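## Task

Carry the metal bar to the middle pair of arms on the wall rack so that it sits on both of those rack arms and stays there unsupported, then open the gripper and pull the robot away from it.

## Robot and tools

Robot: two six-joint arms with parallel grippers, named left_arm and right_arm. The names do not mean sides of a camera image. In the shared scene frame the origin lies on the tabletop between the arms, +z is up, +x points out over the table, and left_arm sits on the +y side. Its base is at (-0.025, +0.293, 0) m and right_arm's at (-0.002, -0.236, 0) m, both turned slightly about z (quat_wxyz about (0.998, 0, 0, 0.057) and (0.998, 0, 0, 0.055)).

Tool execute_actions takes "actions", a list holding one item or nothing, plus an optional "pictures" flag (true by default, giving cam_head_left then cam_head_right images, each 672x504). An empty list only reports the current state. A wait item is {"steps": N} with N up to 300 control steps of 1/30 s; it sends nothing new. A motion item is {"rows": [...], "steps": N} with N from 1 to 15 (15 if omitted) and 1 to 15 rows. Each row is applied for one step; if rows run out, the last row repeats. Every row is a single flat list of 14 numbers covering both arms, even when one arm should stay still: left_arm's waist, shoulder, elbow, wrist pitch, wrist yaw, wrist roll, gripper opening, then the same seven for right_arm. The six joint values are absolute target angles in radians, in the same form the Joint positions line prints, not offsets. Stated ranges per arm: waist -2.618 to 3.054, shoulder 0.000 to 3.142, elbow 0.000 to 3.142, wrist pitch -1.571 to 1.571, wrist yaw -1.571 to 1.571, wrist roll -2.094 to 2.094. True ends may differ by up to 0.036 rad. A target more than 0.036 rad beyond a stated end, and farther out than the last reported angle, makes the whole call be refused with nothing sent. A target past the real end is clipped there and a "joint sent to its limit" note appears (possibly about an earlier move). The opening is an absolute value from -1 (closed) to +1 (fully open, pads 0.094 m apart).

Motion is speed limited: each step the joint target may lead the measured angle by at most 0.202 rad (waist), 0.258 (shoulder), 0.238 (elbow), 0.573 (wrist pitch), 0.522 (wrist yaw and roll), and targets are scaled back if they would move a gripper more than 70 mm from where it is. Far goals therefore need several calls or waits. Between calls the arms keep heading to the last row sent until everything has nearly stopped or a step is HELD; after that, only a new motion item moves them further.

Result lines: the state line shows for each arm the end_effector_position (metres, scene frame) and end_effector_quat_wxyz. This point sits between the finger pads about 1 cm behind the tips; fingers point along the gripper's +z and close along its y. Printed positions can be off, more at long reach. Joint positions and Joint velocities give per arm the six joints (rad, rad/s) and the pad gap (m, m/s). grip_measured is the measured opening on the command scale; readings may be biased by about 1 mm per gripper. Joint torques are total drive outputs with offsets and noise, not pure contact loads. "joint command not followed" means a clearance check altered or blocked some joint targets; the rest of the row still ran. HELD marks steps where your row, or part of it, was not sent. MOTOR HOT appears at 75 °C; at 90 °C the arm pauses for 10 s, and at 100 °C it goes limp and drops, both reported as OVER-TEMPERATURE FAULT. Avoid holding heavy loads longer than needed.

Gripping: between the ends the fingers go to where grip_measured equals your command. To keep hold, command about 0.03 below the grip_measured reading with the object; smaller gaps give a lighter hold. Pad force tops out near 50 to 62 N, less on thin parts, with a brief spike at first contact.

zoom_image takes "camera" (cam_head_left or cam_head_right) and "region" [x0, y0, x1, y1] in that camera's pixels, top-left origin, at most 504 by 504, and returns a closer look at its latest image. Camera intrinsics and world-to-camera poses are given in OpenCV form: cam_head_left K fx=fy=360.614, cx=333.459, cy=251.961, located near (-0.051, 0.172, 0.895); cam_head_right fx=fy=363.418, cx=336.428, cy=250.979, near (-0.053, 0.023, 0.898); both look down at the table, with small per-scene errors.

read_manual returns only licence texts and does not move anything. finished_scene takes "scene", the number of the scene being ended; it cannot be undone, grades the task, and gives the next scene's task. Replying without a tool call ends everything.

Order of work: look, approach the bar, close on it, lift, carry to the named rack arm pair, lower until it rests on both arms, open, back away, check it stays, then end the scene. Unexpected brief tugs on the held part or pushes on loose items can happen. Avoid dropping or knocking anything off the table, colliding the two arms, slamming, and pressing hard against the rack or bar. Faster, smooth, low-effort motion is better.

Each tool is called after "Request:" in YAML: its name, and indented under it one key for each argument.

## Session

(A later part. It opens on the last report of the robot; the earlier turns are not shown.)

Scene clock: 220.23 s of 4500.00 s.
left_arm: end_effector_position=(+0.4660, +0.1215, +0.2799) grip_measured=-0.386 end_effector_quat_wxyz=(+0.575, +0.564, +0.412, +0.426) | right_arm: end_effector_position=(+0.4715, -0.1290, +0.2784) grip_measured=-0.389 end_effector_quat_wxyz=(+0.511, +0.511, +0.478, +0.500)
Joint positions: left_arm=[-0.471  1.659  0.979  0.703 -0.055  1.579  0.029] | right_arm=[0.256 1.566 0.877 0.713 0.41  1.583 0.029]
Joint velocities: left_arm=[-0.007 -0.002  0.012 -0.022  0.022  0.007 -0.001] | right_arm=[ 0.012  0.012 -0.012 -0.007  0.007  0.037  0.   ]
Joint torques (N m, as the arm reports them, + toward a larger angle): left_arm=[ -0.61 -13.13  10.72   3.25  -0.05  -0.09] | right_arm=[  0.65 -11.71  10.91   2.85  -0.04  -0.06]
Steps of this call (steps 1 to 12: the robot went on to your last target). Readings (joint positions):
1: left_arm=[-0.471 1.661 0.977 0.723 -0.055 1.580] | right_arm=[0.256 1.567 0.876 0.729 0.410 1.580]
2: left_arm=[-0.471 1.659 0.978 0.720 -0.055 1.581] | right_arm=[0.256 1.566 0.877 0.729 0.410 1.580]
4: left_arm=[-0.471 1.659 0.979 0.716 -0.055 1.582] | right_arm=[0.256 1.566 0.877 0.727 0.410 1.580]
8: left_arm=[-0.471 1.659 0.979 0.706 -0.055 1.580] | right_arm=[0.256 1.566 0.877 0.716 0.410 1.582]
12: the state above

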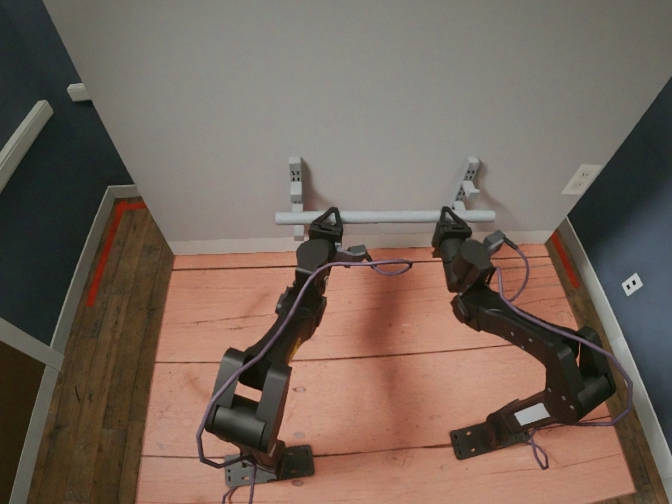

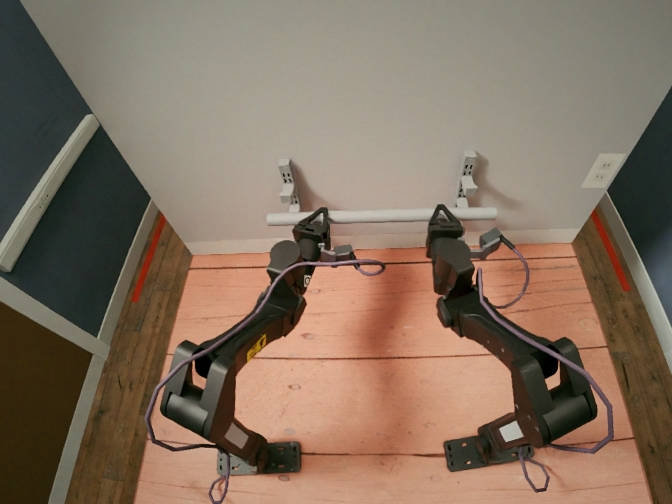

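Request:
execute_actions:
  actions:
    - {"rows":[[-0.471,1.618,1.042,0.807,-0.052,1.577,-0.45,0.257,1.537,0.925,0.817,0.4,1.578,-0.45],[-0.465,1.635,1.044,0.812,-0.042,1.577,-0.45,0.25,1.546,0.927,0.825,0.395,1.578,-0.45],[-0.463,1.641,1.05,0.812,-0.04,1.577,-0.45,0.248,1.552,0.933,0.825,0.393,1.578,-0.45],[-0.461,1.65,1.06,0.812,-0.038,1.577,-0.45,0.246,1.561,0.942,0.825,0.39,1.578,-0.45],[-0.459,1.659,1.07,0.812,-0.035,1.577,-0.45,0.243,1.57,0.952,0.825,0.387,1.578,-0.45],[-0.457,1.668,1.079,0.812,-0.033,1.577,-0.45,0.241,1.579,0.961,0.825,0.384,1.578,-0.45],[-0.454,1.677,1.089,0.812,-0.03,1.577,-0.45,0.238,1.588,0.97,0.825,0.381,1.578,-0.45],[-0.452,1.686,1.098,0.812,-0.028,1.577,-0.45,0.236,1.597,0.979,0.825,0.379,1.578,-0.45],[-0.45,1.695,1.108,0.812,-0.025,1.577,-0.45,0.233,1.606,0.989,0.825,0.376,1.578,-0.45],[-0.447,1.704,1.118,0.812,-0.022,1.577,-0.45,0.23,1.615,0.998,0.825,0.373,1.578,-0.45],[-0.445,1.713,1.127,0.812,-0.02,1.577,-0.45,0.228,1.624,1.007,0.825,0.37,1.578,-0.45],[-0.443,1.721,1.136,0.812,-0.018,1.577,-0.45,0.226,1.632,1.016,0.825,0.367,1.578,-0.45],[-0.441,1.728,1.143,0.812,-0.016,1.577,-0.45,0.224,1.639,1.023,0.825,0.365,1.578,-0.45],[-0.44,1.733,1.149,0.812,-0.014,1.577,-0.45,0.222,1.644,1.028,0.825,0.363,1.578,-0.45],[-0.439,1.737,1.153,0.812,-0.013,1.577,-0.45,0.221,1.648,1.032,0.825,0.362,1.578,-0.45]]}
  pictures: false

Request:
execute_actions:
  actions:
    - {"steps":10}

Request:
zoom_image:
  camera: "cam_head_right"
  region: [260, 140, 520, 270]

Scene clock: 243.17 s of 4500.00 s.
left_arm: end_effector_position=(+0.4923, +0.1213, +0.2787) grip_measured=-0.386 end_effector_quat_wxyz=(+0.575, +0.563, +0.412, +0.427) | right_arm: end_effector_position=(+0.4977, -0.1282, +0.2769) grip_measured=-0.389 end_effector_quat_wxyz=(+0.511, +0.511, +0.479, +0.499)
Joint positions: left_arm=[-0.448  1.752  1.077  0.702 -0.034  1.579  0.029] | right_arm=[0.231 1.661 0.97  0.712 0.385 1.584 0.029]
Joint velocities: left_arm=[ 0.046  0.178  0.173  0.066  0.066 -0.066  0.   ] | right_arm=[-0.061  0.188  0.159  0.037 -0.11  -0.081 -0.001]
Joint torques (N m, as the arm reports them, + toward a larger angle): left_arm=[  0.52 -11.53  10.9    3.36   0.13  -0.01] | right_arm=[ -0.45 -11.46  11.     3.02  -0.09  -0.06]
MOTOR HOT: a motor of the left arm reached 75 °C. Now the hottest motor of the left arm, joint 4 (wrist pitch), reports 75 °C. The controller's stop level is 90 °C. To cool a motor, set the load down, stop pushing, or move to a pose that needs little force.
Steps of this call (steps 1 to 30: the robot went on to your last target; steps 31 to 90: nothing new was sent; then 19.43 s passed at rest; steps 91 to 105: all 15 steps of this action). Readings (joint positions):
91: left_arm=[-0.471 1.659 0.979 0.702 -0.055 1.579] | right_arm=[0.256 1.566 0.877 0.712 0.409 1.584]
92: left_arm=[-0.471 1.659 0.979 0.702 -0.055 1.579] | right_arm=[0.256 1.566 0.877 0.712 0.409 1.584]
94: left_arm=[-0.471 1.660 0.980 0.702 -0.055 1.579] | right_arm=[0.256 1.568 0.878 0.712 0.408 1.584]
98: left_arm=[-0.464 1.689 1.014 0.702 -0.050 1.579] | right_arm=[0.248 1.597 0.911 0.712 0.403 1.584]
105: the state above

Scene clock: 243.50 s of 4500.00 s.
left_arm: end_effector_position=(+0.4950, +0.1211, +0.2762) grip_measured=-0.386 end_effector_quat_wxyz=(+0.574, +0.564, +0.413, +0.426) | right_arm: end_effector_position=(+0.5005, -0.1282, +0.2747) grip_measured=-0.389 end_effector_quat_wxyz=(+0.510, +0.511, +0.480, +0.498)
Joint positions: left_arm=[-0.445  1.764  1.084  0.702 -0.03   1.578  0.029] | right_arm=[0.227 1.672 0.978 0.712 0.38  1.585 0.029]
Joint velocities: left_arm=[-0.007  0.007  0.002  0.037 -0.081  0.022  0.001] | right_arm=[-0.002  0.017 -0.007 -0.007 -0.007  0.007  0.001]
Joint torques (N m, as the arm reports them, + toward a larger angle): left_arm=[  0.5  -11.54  11.12   3.37   0.21  -0.01] | right_arm=[ -0.38 -11.33  11.29   2.94  -0.2   -0.12]
MOTOR HOT: still on. Now the hottest motor of the left arm, joint 4 (wrist pitch), reports 75 °C; the controller's stop level is 90 °C.
Steps of this call (steps 1 to 10: the robot went on to your last target). Readings (joint positions):
1: left_arm=[-0.447 1.757 1.081 0.702 -0.033 1.579] | right_arm=[0.229 1.666 0.975 0.712 0.383 1.584]
2: left_arm=[-0.446 1.761 1.084 0.702 -0.031 1.578] | right_arm=[0.228 1.670 0.977 0.712 0.381 1.585]
4: left_arm=[-0.445 1.764 1.084 0.702 -0.030 1.578] | right_arm=[0.227 1.672 0.978 0.712 0.380 1.585]
8: left_arm=[-0.445 1.764 1.084 0.702 -0.030 1.578] | right_arm=[0.227 1.672 0.978 0.712 0.380 1.585]
10: the state above

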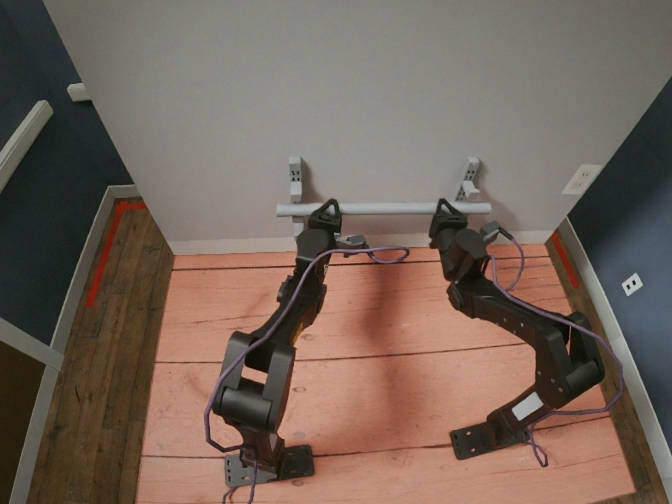

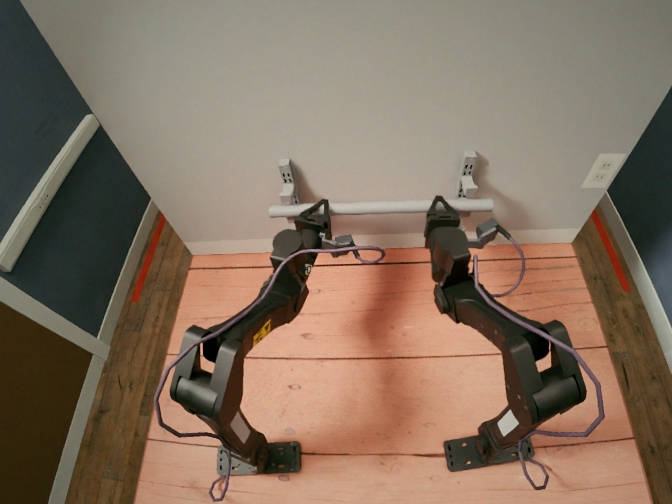

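Region (260, 140, 520, 270) of cam_head_right's 672x504 image, scaled by 1.938, with more detail than that image has.

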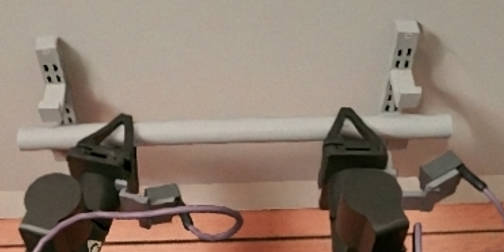

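Request:
execute_actions:
  actions:
    - {"rows":[[-0.438,1.739,1.158,0.812,-0.012,1.577,-0.45,0.22,1.65,1.037,0.825,0.361,1.578,-0.45],[-0.437,1.744,1.165,0.812,-0.011,1.577,-0.45,0.219,1.655,1.044,0.825,0.36,1.578,-0.45],[-0.436,1.751,1.174,0.812,-0.009,1.577,-0.45,0.217,1.662,1.052,0.825,0.358,1.578,-0.45],[-0.434,1.759,1.184,0.812,-0.007,1.577,-0.45,0.215,1.671,1.062,0.825,0.356,1.578,-0.45],[-0.432,1.768,1.194,0.812,-0.005,1.577,-0.45,0.213,1.68,1.072,0.825,0.353,1.578,-0.45],[-0.43,1.776,1.204,0.812,-0.003,1.577,-0.45,0.21,1.688,1.081,0.825,0.351,1.578,-0.45],[-0.428,1.785,1.214,0.812,-0.001,1.577,-0.45,0.208,1.697,1.091,0.825,0.348,1.578,-0.45],[-0.426,1.793,1.224,0.812,0.001,1.577,-0.45,0.206,1.706,1.101,0.825,0.346,1.578,-0.45],[-0.424,1.802,1.234,0.812,0.004,1.577,-0.45,0.204,1.715,1.11,0.825,0.343,1.578,-0.45],[-0.422,1.81,1.244,0.812,0.006,1.577,-0.45,0.201,1.723,1.12,0.825,0.341,1.578,-0.45],[-0.42,1.818,1.253,0.812,0.008,1.577,-0.45,0.199,1.731,1.129,0.825,0.339,1.578,-0.45],[-0.418,1.825,1.262,0.812,0.01,1.577,-0.45,0.197,1.739,1.137,0.825,0.337,1.578,-0.45],[-0.417,1.831,1.269,0.812,0.011,1.577,-0.45,0.196,1.745,1.144,0.825,0.335,1.578,-0.45],[-0.416,1.835,1.274,0.808,0.012,1.577,-0.45,0.195,1.749,1.149,0.818,0.334,1.578,-0.45],[-0.415,1.837,1.276,0.803,0.013,1.577,-0.45,0.194,1.751,1.151,0.81,0.333,1.578,-0.45]]}
  pictures: false

Request:
execute_actions:
  actions:
    - {"rows":[[-0.415,1.837,1.276,0.8,0.013,1.575,-0.45,0.194,1.751,1.151,0.806,0.333,1.58,-0.45],[-0.415,1.837,1.276,0.794,0.013,1.573,-0.45,0.194,1.751,1.151,0.8,0.333,1.582,-0.45],[-0.415,1.837,1.276,0.787,0.013,1.571,-0.45,0.194,1.751,1.151,0.793,0.333,1.584,-0.45],[-0.415,1.837,1.276,0.779,0.013,1.569,-0.45,0.194,1.751,1.151,0.785,0.333,1.586,-0.45],[-0.415,1.837,1.266,0.771,0.013,1.567,-0.45,0.194,1.751,1.143,0.777,0.333,1.588,-0.45],[-0.415,1.837,1.256,0.763,0.013,1.565,-0.45,0.194,1.751,1.135,0.769,0.333,1.59,-0.45],[-0.415,1.837,1.246,0.755,0.013,1.563,-0.45,0.194,1.751,1.127,0.761,0.333,1.592,-0.45],[-0.415,1.837,1.246,0.747,0.013,1.561,-0.45,0.194,1.751,1.127,0.753,0.333,1.594,-0.45],[-0.415,1.837,1.246,0.739,0.013,1.559,-0.45,0.194,1.751,1.127,0.745,0.333,1.595,-0.45],[-0.415,1.837,1.246,0.732,0.013,1.557,-0.45,0.194,1.751,1.127,0.738,0.333,1.595,-0.45],[-0.415,1.837,1.246,0.725,0.013,1.555,-0.45,0.194,1.751,1.127,0.731,0.333,1.595,-0.45],[-0.415,1.837,1.246,0.719,0.013,1.555,-0.45,0.194,1.751,1.127,0.725,0.333,1.595,-0.45],[-0.415,1.837,1.246,0.713,0.013,1.555,-0.45,0.194,1.751,1.127,0.719,0.333,1.595,-0.45],[-0.415,1.837,1.246,0.707,0.013,1.555,-0.45,0.194,1.751,1.127,0.713,0.333,1.595,-0.45],[-0.415,1.837,1.246,0.7,0.013,1.555,-0.45,0.194,1.751,1.127,0.706,0.333,1.595,-0.45]]}
  pictures: false

Request:
execute_actions:
  actions:
    - {"steps":12}

Request:
zoom_image:
  camera: "cam_head_right"
  region: [260, 140, 520, 270]

Scene clock: 270.90 s of 4500.00 s.
left_arm: end_effector_position=(+0.5226, +0.1209, +0.2814) grip_measured=-0.386 end_effector_quat_wxyz=(+0.580, +0.558, +0.407, +0.432) | right_arm: end_effector_position=(+0.5286, -0.1277, +0.2792) grip_measured=-0.389 end_effector_quat_wxyz=(+0.513, +0.507, +0.476, +0.504)
Joint positions: left_arm=[-0.424  1.857  1.202  0.699 -0.01   1.581  0.029] | right_arm=[0.203 1.767 1.091 0.711 0.354 1.582 0.029]
Joint velocities: left_arm=[ 0.046  0.159  0.159  0.007  0.022 -0.022  0.   ] | right_arm=[-0.032  0.164  0.134  0.007 -0.125 -0.051 -0.001]
Joint torques (N m, as the arm reports them, + toward a larger angle): left_arm=[  0.53 -12.86  10.95   3.31   0.17   0.01] | right_arm=[ -0.47 -12.9   11.08   2.9   -0.08   0.  ]
MOTOR HOT: a motor of the right arm reached 75 °C. Now the hottest motor of the right arm, joint 4 (wrist pitch), reports 75 °C. The controller's stop level is 90 °C. To cool a motor, set the load down, stop pushing, or move to a pose that needs little force.
MOTOR HOT: still on. Now the hottest motor of the left arm, joint 4 (wrist pitch), reports 77 °C; the controller's stop level is 90 °C.
Steps of this call (steps 1 to 30: the robot went on to your last target; steps 31 to 90: nothing new was sent; then 23.90 s passed at rest; steps 91 to 105: all 15 steps of this action). Readings (joint positions):
91: left_arm=[-0.445 1.764 1.084 0.702 -0.030 1.577] | right_arm=[0.227 1.672 0.978 0.712 0.380 1.585]
92: left_arm=[-0.445 1.764 1.086 0.702 -0.030 1.577] | right_arm=[0.227 1.672 0.979 0.711 0.380 1.585]
94: left_arm=[-0.444 1.770 1.097 0.700 -0.029 1.577] | right_arm=[0.225 1.679 0.989 0.711 0.379 1.585]
98: left_arm=[-0.437 1.800 1.141 0.700 -0.023 1.580] | right_arm=[0.217 1.709 1.031 0.711 0.371 1.584]
105: the state above

Scene clock: 271.40 s of 4500.00 s.
left_arm: end_effector_position=(+0.5247, +0.1210, +0.2609) grip_measured=-0.386 end_effector_quat_wxyz=(+0.562, +0.576, +0.429, +0.409) | right_arm: end_effector_position=(+0.5306, -0.1272, +0.2593) grip_measured=-0.389 end_effector_quat_wxyz=(+0.496, +0.523, +0.497, +0.484)
Joint positions: left_arm=[-0.421  1.865  1.208  0.624 -0.006  1.559  0.029] | right_arm=[0.201 1.777 1.096 0.638 0.349 1.599 0.029]
Joint velocities: left_arm=[ 0.007 -0.022 -0.002 -0.256 -0.022 -0.007 -0.   ] | right_arm=[ 0.017 -0.027 -0.002 -0.037 -0.007 -0.007 -0.001]
Joint torques (N m, as the arm reports them, + toward a larger angle): left_arm=[  0.59 -12.86   9.11   3.34   0.18   0.03] | right_arm=[ -0.45 -12.66   9.73   2.81  -0.13  -0.14]
MOTOR HOT: still on. Now the hottest motor of the left arm, joint 4 (wrist pitch), reports 77 °C; the controller's stop level is 90 °C.
MOTOR HOT: still on. Now the hottest motor of the right arm, joint 4 (wrist pitch), reports 75 °C; the controller's stop level is 90 °C.
Steps of this call (steps 1 to 15: all 15 steps of this action). Readings (joint positions):
1: left_arm=[-0.422 1.862 1.206 0.698 -0.008 1.581] | right_arm=[0.202 1.772 1.094 0.711 0.352 1.582]
2: left_arm=[-0.422 1.864 1.208 0.696 -0.007 1.580] | right_arm=[0.201 1.775 1.096 0.709 0.351 1.582]
4: left_arm=[-0.421 1.865 1.208 0.688 -0.007 1.578] | right_arm=[0.201 1.777 1.096 0.703 0.350 1.583]
8: left_arm=[-0.421 1.865 1.208 0.669 -0.007 1.572] | right_arm=[0.201 1.777 1.096 0.684 0.350 1.588]
15: the state above

Scene clock: 271.80 s of 4500.00 s.
left_arm: end_effector_position=(+0.5246, +0.1210, +0.2591) grip_measured=-0.386 end_effector_quat_wxyz=(+0.561, +0.577, +0.433, +0.406) | right_arm: end_effector_position=(+0.5306, -0.1272, +0.2585) grip_measured=-0.389 end_effector_quat_wxyz=(+0.495, +0.524, +0.498, +0.483)
Joint positions: left_arm=[-0.421  1.865  1.208  0.617 -0.006  1.553  0.029] | right_arm=[0.201 1.777 1.096 0.634 0.349 1.599 0.029]
Joint velocities: left_arm=[0.002 0.002 0.002 0.051 0.037 0.007 0.   ] | right_arm=[-0.007 -0.007  0.007 -0.037 -0.022 -0.022  0.   ]
Joint torques (N m, as the arm reports them, + toward a larger angle): left_arm=[  0.52 -12.79   9.06   3.06   0.22   0.02] | right_arm=[ -0.52 -12.69   9.68   2.63  -0.17  -0.04]
MOTOR HOT: still on. Now the hottest motor of the left arm, joint 4 (wrist pitch), reports 77 °C; the controller's stop level is 90 °C.
MOTOR HOT: still on. Now the hottest motor of the right arm, joint 4 (wrist pitch), reports 75 °C; the controller's stop level is 90 °C.
Steps of this call (steps 1 to 12: the robot went on to your last target). Readings (joint positions):
1: left_arm=[-0.421 1.865 1.208 0.620 -0.006 1.557] | right_arm=[0.201 1.777 1.096 0.635 0.349 1.599]
2: left_arm=[-0.421 1.865 1.208 0.618 -0.006 1.554] | right_arm=[0.201 1.777 1.096 0.634 0.349 1.599]
4: left_arm=[-0.421 1.865 1.208 0.617 -0.006 1.554] | right_arm=[0.201 1.777 1.096 0.634 0.349 1.599]
8: left_arm=[-0.421 1.865 1.208 0.617 -0.006 1.553] | right_arm=[0.201 1.777 1.096 0.634 0.349 1.599]
12: the state above

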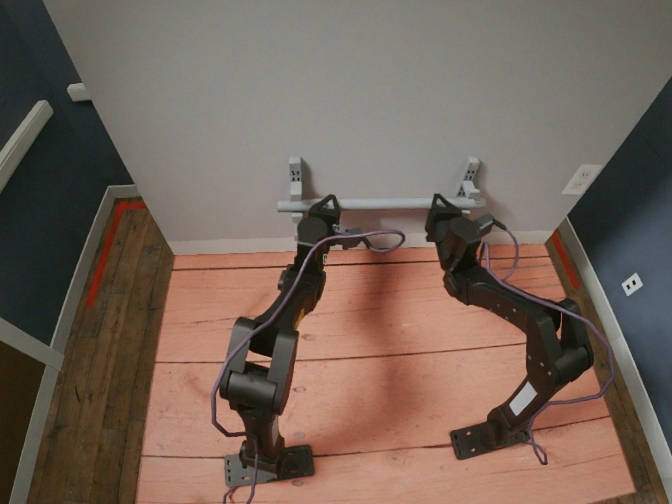

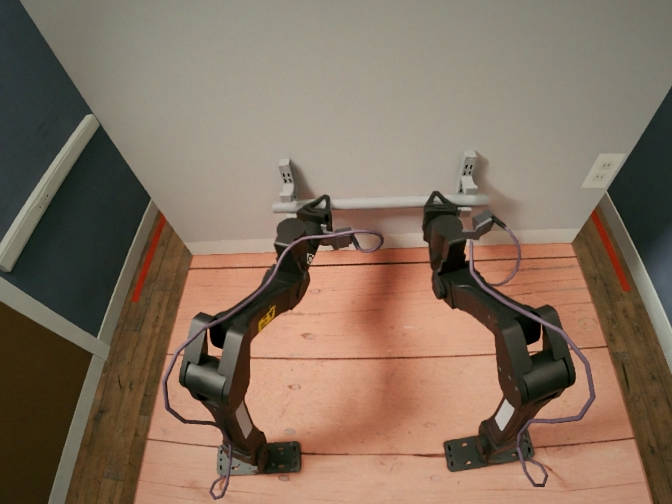

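Region (260, 140, 520, 270) of cam_head_right's 672x504 image, scaled by 1.938, with more detail than that image has.

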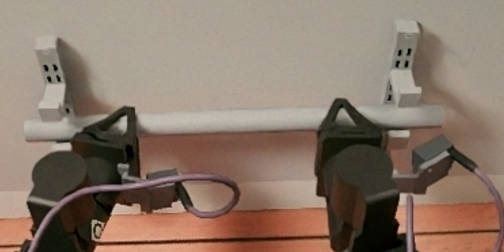

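Seated. Unload, release, retreat.

Request:
execute_actions:
  actions:
    - {"rows":[[-0.418,1.841,1.241,0.685,0.005,1.555,-0.45,0.198,1.755,1.122,0.69,0.34,1.597,-0.45],[-0.421,1.845,1.236,0.67,-0.005,1.555,-0.45,0.201,1.759,1.118,0.675,0.349,1.597,-0.45],[-0.421,1.849,1.231,0.655,-0.005,1.555,-0.45,0.201,1.763,1.113,0.66,0.349,1.597,-0.45],[-0.421,1.853,1.226,0.64,-0.005,1.555,-0.45,0.201,1.767,1.109,0.645,0.349,1.597,-0.45],[-0.421,1.857,1.221,0.625,-0.005,1.555,-0.45,0.201,1.77,1.104,0.63,0.349,1.597,-0.45],[-0.421,1.861,1.217,0.61,-0.005,1.555,-0.45,0.201,1.773,1.1,0.618,0.349,1.597,-0.45],[-0.421,1.861,1.217,0.61,-0.005,1.555,-0.42,0.201,1.773,1.1,0.618,0.349,1.597,-0.42],[-0.421,1.861,1.217,0.61,-0.005,1.555,-0.38,0.201,1.773,1.1,0.618,0.349,1.597,-0.38],[-0.421,1.861,1.217,0.61,-0.005,1.555,-0.33,0.201,1.773,1.1,0.618,0.349,1.597,-0.33],[-0.421,1.861,1.217,0.61,-0.005,1.555,-0.2,0.201,1.773,1.1,0.618,0.349,1.597,-0.2],[-0.421,1.855,1.21,0.61,-0.005,1.555,0.7,0.201,1.77,1.095,0.618,0.349,1.597,0.7]]}
  pictures: false

Request:
execute_actions:
  actions:
    - {"rows":[[-0.421,1.84,1.198,0.615,-0.005,1.555,0.7,0.201,1.76,1.084,0.625,0.349,1.597,0.7],[-0.421,1.828,1.185,0.615,-0.005,1.555,0.7,0.201,1.748,1.071,0.625,0.349,1.597,0.7],[-0.421,1.81,1.165,0.615,-0.005,1.555,0.7,0.201,1.73,1.052,0.625,0.349,1.597,0.7],[-0.421,1.788,1.14,0.615,-0.005,1.555,0.7,0.201,1.708,1.029,0.625,0.349,1.597,0.7],[-0.421,1.764,1.113,0.615,-0.005,1.555,0.7,0.201,1.684,1.004,0.625,0.349,1.597,0.7],[-0.421,1.74,1.087,0.615,-0.005,1.555,0.7,0.201,1.66,0.979,0.625,0.349,1.597,0.7],[-0.421,1.716,1.061,0.615,-0.005,1.555,0.7,0.201,1.636,0.955,0.625,0.349,1.597,0.7],[-0.421,1.692,1.036,0.615,-0.005,1.555,0.7,0.201,1.612,0.931,0.625,0.349,1.597,0.7],[-0.421,1.668,1.011,0.615,-0.005,1.555,0.7,0.201,1.588,0.907,0.625,0.349,1.597,0.7],[-0.421,1.644,0.986,0.615,-0.005,1.555,0.7,0.201,1.564,0.884,0.625,0.349,1.597,0.7],[-0.421,1.62,0.962,0.615,-0.005,1.555,0.7,0.201,1.54,0.861,0.625,0.349,1.597,0.7],[-0.421,1.596,0.938,0.615,-0.005,1.555,0.7,0.201,1.516,0.839,0.625,0.349,1.597,0.7],[-0.421,1.572,0.915,0.615,-0.005,1.555,0.7,0.201,1.492,0.817,0.625,0.349,1.597,0.7],[-0.421,1.548,0.892,0.615,-0.005,1.555,0.7,0.201,1.468,0.796,0.625,0.349,1.597,0.7],[-0.421,1.524,0.87,0.615,-0.005,1.555,0.7,0.201,1.444,0.775,0.625,0.349,1.597,0.7]]}
  pictures: false

Request:
execute_actions:
  actions:
    - {"rows":[[-0.421,1.5,0.848,0.615,-0.005,1.555,0.7,0.201,1.42,0.755,0.625,0.349,1.597,0.7],[-0.421,1.476,0.827,0.615,-0.005,1.555,0.7,0.201,1.396,0.735,0.625,0.349,1.597,0.7],[-0.421,1.452,0.806,0.615,-0.005,1.555,0.7,0.201,1.372,0.715,0.625,0.349,1.597,0.7],[-0.421,1.428,0.786,0.615,-0.005,1.555,0.7,0.201,1.348,0.696,0.625,0.349,1.597,0.7],[-0.421,1.404,0.766,0.615,-0.005,1.555,0.7,0.201,1.324,0.677,0.625,0.349,1.597,0.7],[-0.421,1.38,0.746,0.615,-0.005,1.555,0.7,0.201,1.3,0.658,0.625,0.349,1.597,0.7],[-0.421,1.36,0.73,0.615,-0.005,1.555,0.7,0.201,1.28,0.643,0.625,0.349,1.597,0.7],[-0.421,1.345,0.718,0.615,-0.005,1.555,0.7,0.201,1.265,0.632,0.625,0.349,1.597,0.7],[-0.421,1.335,0.71,0.615,-0.005,1.555,0.7,0.201,1.255,0.625,0.625,0.349,1.597,0.7]]}

Request:
zoom_image:
  camera: "cam_head_left"
  region: [260, 140, 520, 270]

Scene clock: 303.00 s of 4500.00 s.
left_arm: end_effector_position=(+0.5245, +0.1210, +0.2562) grip_measured=+0.686 end_effector_quat_wxyz=(+0.558, +0.581, +0.434, +0.404) | right_arm: end_effector_position=(+0.5305, -0.1272, +0.2567) grip_measured=+0.688 end_effector_quat_wxyz=(+0.494, +0.525, +0.500, +0.480)
Joint positions: left_arm=[-0.421  1.865  1.208  0.606 -0.006  1.555  0.079] | right_arm=[0.201 1.777 1.096 0.627 0.349 1.599 0.079]
Joint velocities: left_arm=[-0.012 -0.012 -0.012  0.051  0.022 -0.081  0.02 ] | right_arm=[ 0.002 -0.027 -0.012  0.022  0.007  0.051  0.021]
Joint torques (N m, as the arm reports them, + toward a larger angle): left_arm=[ -0.03 -11.46   6.67   2.15   0.03   0.03] | right_arm=[ -0.06 -10.83   7.05   1.92  -0.01   0.  ]
MOTOR HOT: still on. Now the hottest motor of the left arm, joint 4 (wrist pitch), reports 76 °C; the controller's stop level is 90 °C.
MOTOR HOT: cleared. Now the hottest motor of the right arm, joint 4 (wrist pitch), reports 72 °C.
Steps of this call (steps 1 to 15: the robot went on to your last target; steps 16 to 90: nothing new was sent; then 27.70 s passed at rest; steps 91 to 105: all 15 steps of this action). Readings (joint positions):
91: left_arm=[-0.421 1.865 1.208 0.616 -0.006 1.553] | right_arm=[0.201 1.777 1.096 0.633 0.349 1.599]
92: left_arm=[-0.421 1.865 1.208 0.614 -0.006 1.553] | right_arm=[0.201 1.777 1.096 0.632 0.349 1.599]
94: left_arm=[-0.421 1.865 1.208 0.609 -0.006 1.551] | right_arm=[0.201 1.777 1.096 0.629 0.349 1.599]
98: left_arm=[-0.421 1.865 1.208 0.606 -0.006 1.550] | right_arm=[0.201 1.777 1.096 0.627 0.349 1.599]
105: the state above

Scene clock: 303.50 s of 4500.00 s.
left_arm: end_effector_position=(+0.4560, +0.1428, +0.2626) grip_measured=+0.697 end_effector_quat_wxyz=(+0.555, +0.583, +0.436, +0.402) | right_arm: end_effector_position=(+0.4621, -0.1491, +0.2656) grip_measured=+0.698 end_effector_quat_wxyz=(+0.495, +0.523, +0.498, +0.483)
Joint positions: left_arm=[-0.421  1.594  0.925  0.609 -0.006  1.556  0.08 ] | right_arm=[0.201 1.499 0.827 0.627 0.348 1.599 0.08 ]
Joint velocities: left_arm=[-0.002 -0.73  -0.647 -0.007 -0.066 -0.051 -0.001] | right_arm=[-0.017 -0.681 -0.613  0.007 -0.066  0.066  0.001]
Joint torques (N m, as the arm reports them, + toward a larger angle): left_arm=[ -0.17 -10.18   5.52   2.16   0.    -0.02] | right_arm=[ 0.2  -8.59  5.92  1.92  0.06 -0.02]
MOTOR HOT: still on. Now the hottest motor of the left arm, joint 4 (wrist pitch), reports 76 °C; the controller's stop level is 90 °C.
Steps of this call (steps 1 to 15: all 15 steps of this action). Readings (joint positions):
1: left_arm=[-0.421 1.865 1.208 0.606 -0.006 1.555] | right_arm=[0.201 1.777 1.096 0.627 0.349 1.599]
2: left_arm=[-0.421 1.865 1.208 0.606 -0.006 1.555] | right_arm=[0.201 1.776 1.095 0.627 0.349 1.599]
4: left_arm=[-0.421 1.855 1.192 0.608 -0.006 1.555] | right_arm=[0.201 1.761 1.076 0.627 0.348 1.599]
8: left_arm=[-0.421 1.774 1.092 0.608 -0.006 1.556] | right_arm=[0.201 1.676 0.984 0.627 0.348 1.599]
15: the state above

Scene clock: 304.00 s of 4500.00 s.
left_arm: end_effector_position=(+0.4012, +0.1602, +0.2749) grip_measured=+0.697 end_effector_quat_wxyz=(+0.566, +0.572, +0.428, +0.411) | right_arm: end_effector_position=(+0.4097, -0.1660, +0.2753) grip_measured=+0.698 end_effector_quat_wxyz=(+0.502, +0.516, +0.484, +0.498)
Joint positions: left_arm=[-0.421  1.359  0.727  0.611 -0.006  1.556  0.08 ] | right_arm=[0.201 1.268 0.641 0.627 0.348 1.599 0.08 ]
Joint velocities: left_arm=[ 0.002  0.007 -0.002 -0.037 -0.037  0.007 -0.001] | right_arm=[-0.007 -0.002  0.027  0.007  0.007 -0.022 -0.001]
Joint torques (N m, as the arm reports them, + toward a larger angle): left_arm=[-0.09 -7.78  5.35  2.2   0.01  0.04] | right_arm=[ 0.04 -5.82  5.86  1.97  0.    0.  ]
MOTOR HOT: still on. Now the hottest motor of the left arm, joint 4 (wrist pitch), reports 76 °C; the controller's stop level is 90 °C.
Steps of this call (steps 1 to 15: all 15 steps of this action). Readings (joint positions):
1: left_arm=[-0.421 1.569 0.903 0.609 -0.006 1.556] | right_arm=[0.201 1.476 0.806 0.627 0.348 1.599]
2: left_arm=[-0.421 1.545 0.881 0.610 -0.006 1.556] | right_arm=[0.201 1.452 0.785 0.627 0.348 1.599]
4: left_arm=[-0.421 1.497 0.838 0.610 -0.006 1.556] | right_arm=[0.201 1.405 0.744 0.627 0.348 1.599]
8: left_arm=[-0.421 1.406 0.759 0.610 -0.006 1.556] | right_arm=[0.201 1.312 0.669 0.627 0.348 1.599]
15: the state above

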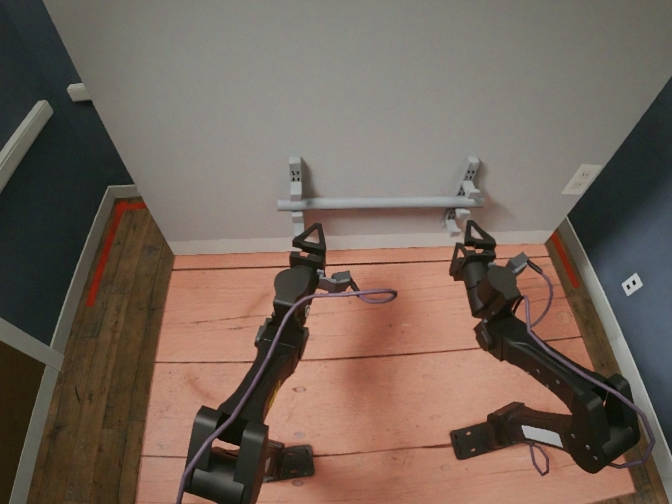

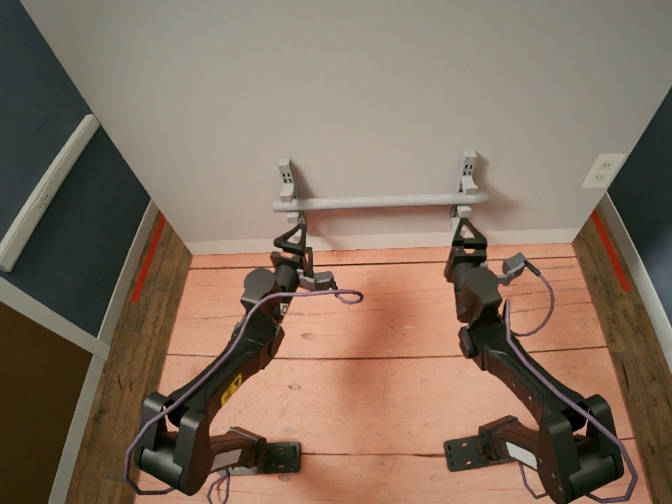

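Region (260, 140, 520, 270) of cam_head_left's 672x504 image, scaled by 1.938, with more detail than that image has.

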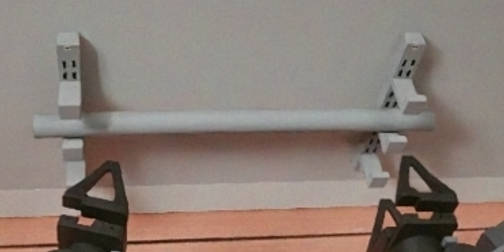

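Request:
execute_actions:
  actions: []

Scene clock: 310.40 s of 4500.00 s.
left_arm: end_effector_position=(+0.4012, +0.1602, +0.2749) grip_measured=+0.697 end_effector_quat_wxyz=(+0.566, +0.572, +0.428, +0.411) | right_arm: end_effector_position=(+0.4097, -0.1660, +0.2753) grip_measured=+0.698 end_effector_quat_wxyz=(+0.502, +0.516, +0.484, +0.498)
Joint positions: left_arm=[-0.421  1.359  0.727  0.611 -0.006  1.556  0.08 ] | right_arm=[0.201 1.268 0.641 0.627 0.348 1.599 0.08 ]
Joint velocities: left_arm=[-0.022 -0.012 -0.007 -0.022 -0.022 -0.007  0.001] | right_arm=[-0.007 -0.007 -0.007 -0.022  0.022 -0.037 -0.   ]
Joint torques (N m, as the arm reports them, + toward a larger angle): left_arm=[-0.1  -7.66  5.36  2.15  0.03 -0.02] | right_arm=[ 0.12 -5.95  6.01  1.93  0.   -0.01]
MOTOR HOT: still on. Now the hottest motor of the left arm, joint 4 (wrist pitch), reports 74 °C; the controller's stop level is 90 °C.
Steps of this call (steps 1 to 15: the robot went on to your last target; steps 16 to 90: nothing new was sent; then 3.40 s passed at rest). Readings (joint positions):
1: left_arm=[-0.421 1.359 0.727 0.611 -0.006 1.556] | right_arm=[0.201 1.268 0.641 0.627 0.348 1.599]
2: left_arm=[-0.421 1.359 0.727 0.611 -0.006 1.556] | right_arm=[0.201 1.268 0.641 0.627 0.348 1.599]
4: left_arm=[-0.421 1.359 0.727 0.611 -0.006 1.556] | right_arm=[0.201 1.268 0.641 0.627 0.348 1.599]
8: left_arm=[-0.421 1.359 0.727 0.611 -0.006 1.556] | right_arm=[0.201 1.268 0.641 0.627 0.348 1.599]
90: the state above
All arms were judged still, so your last target was given up. Only a new action makes them travel on or press farther. Fingers that are still opening or closing keep moving.

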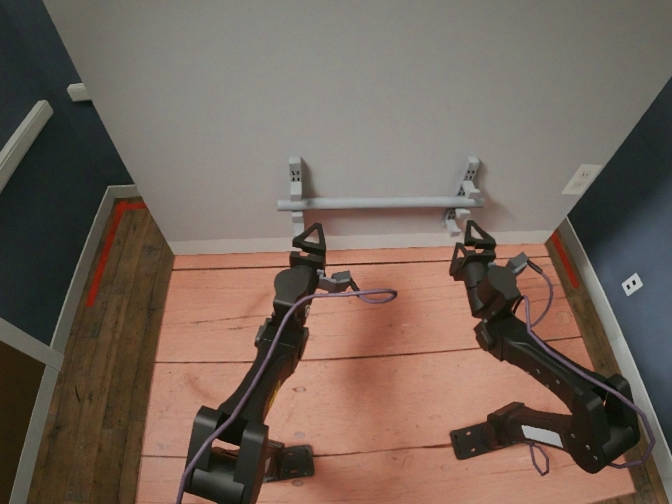

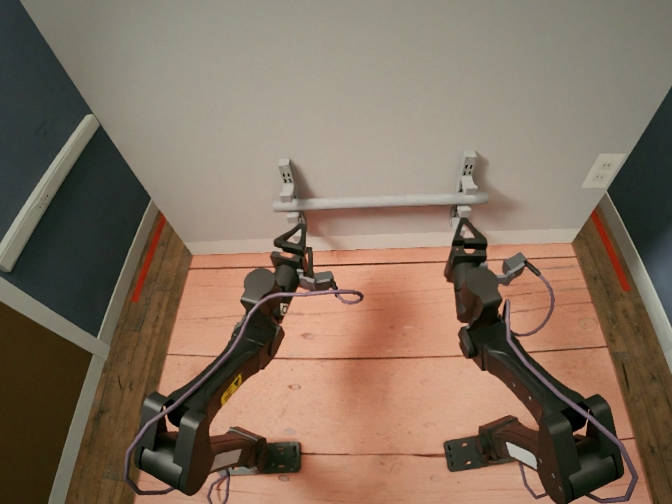

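Request:
finished_scene:
  scene: 2

The scene is finished: the task was done.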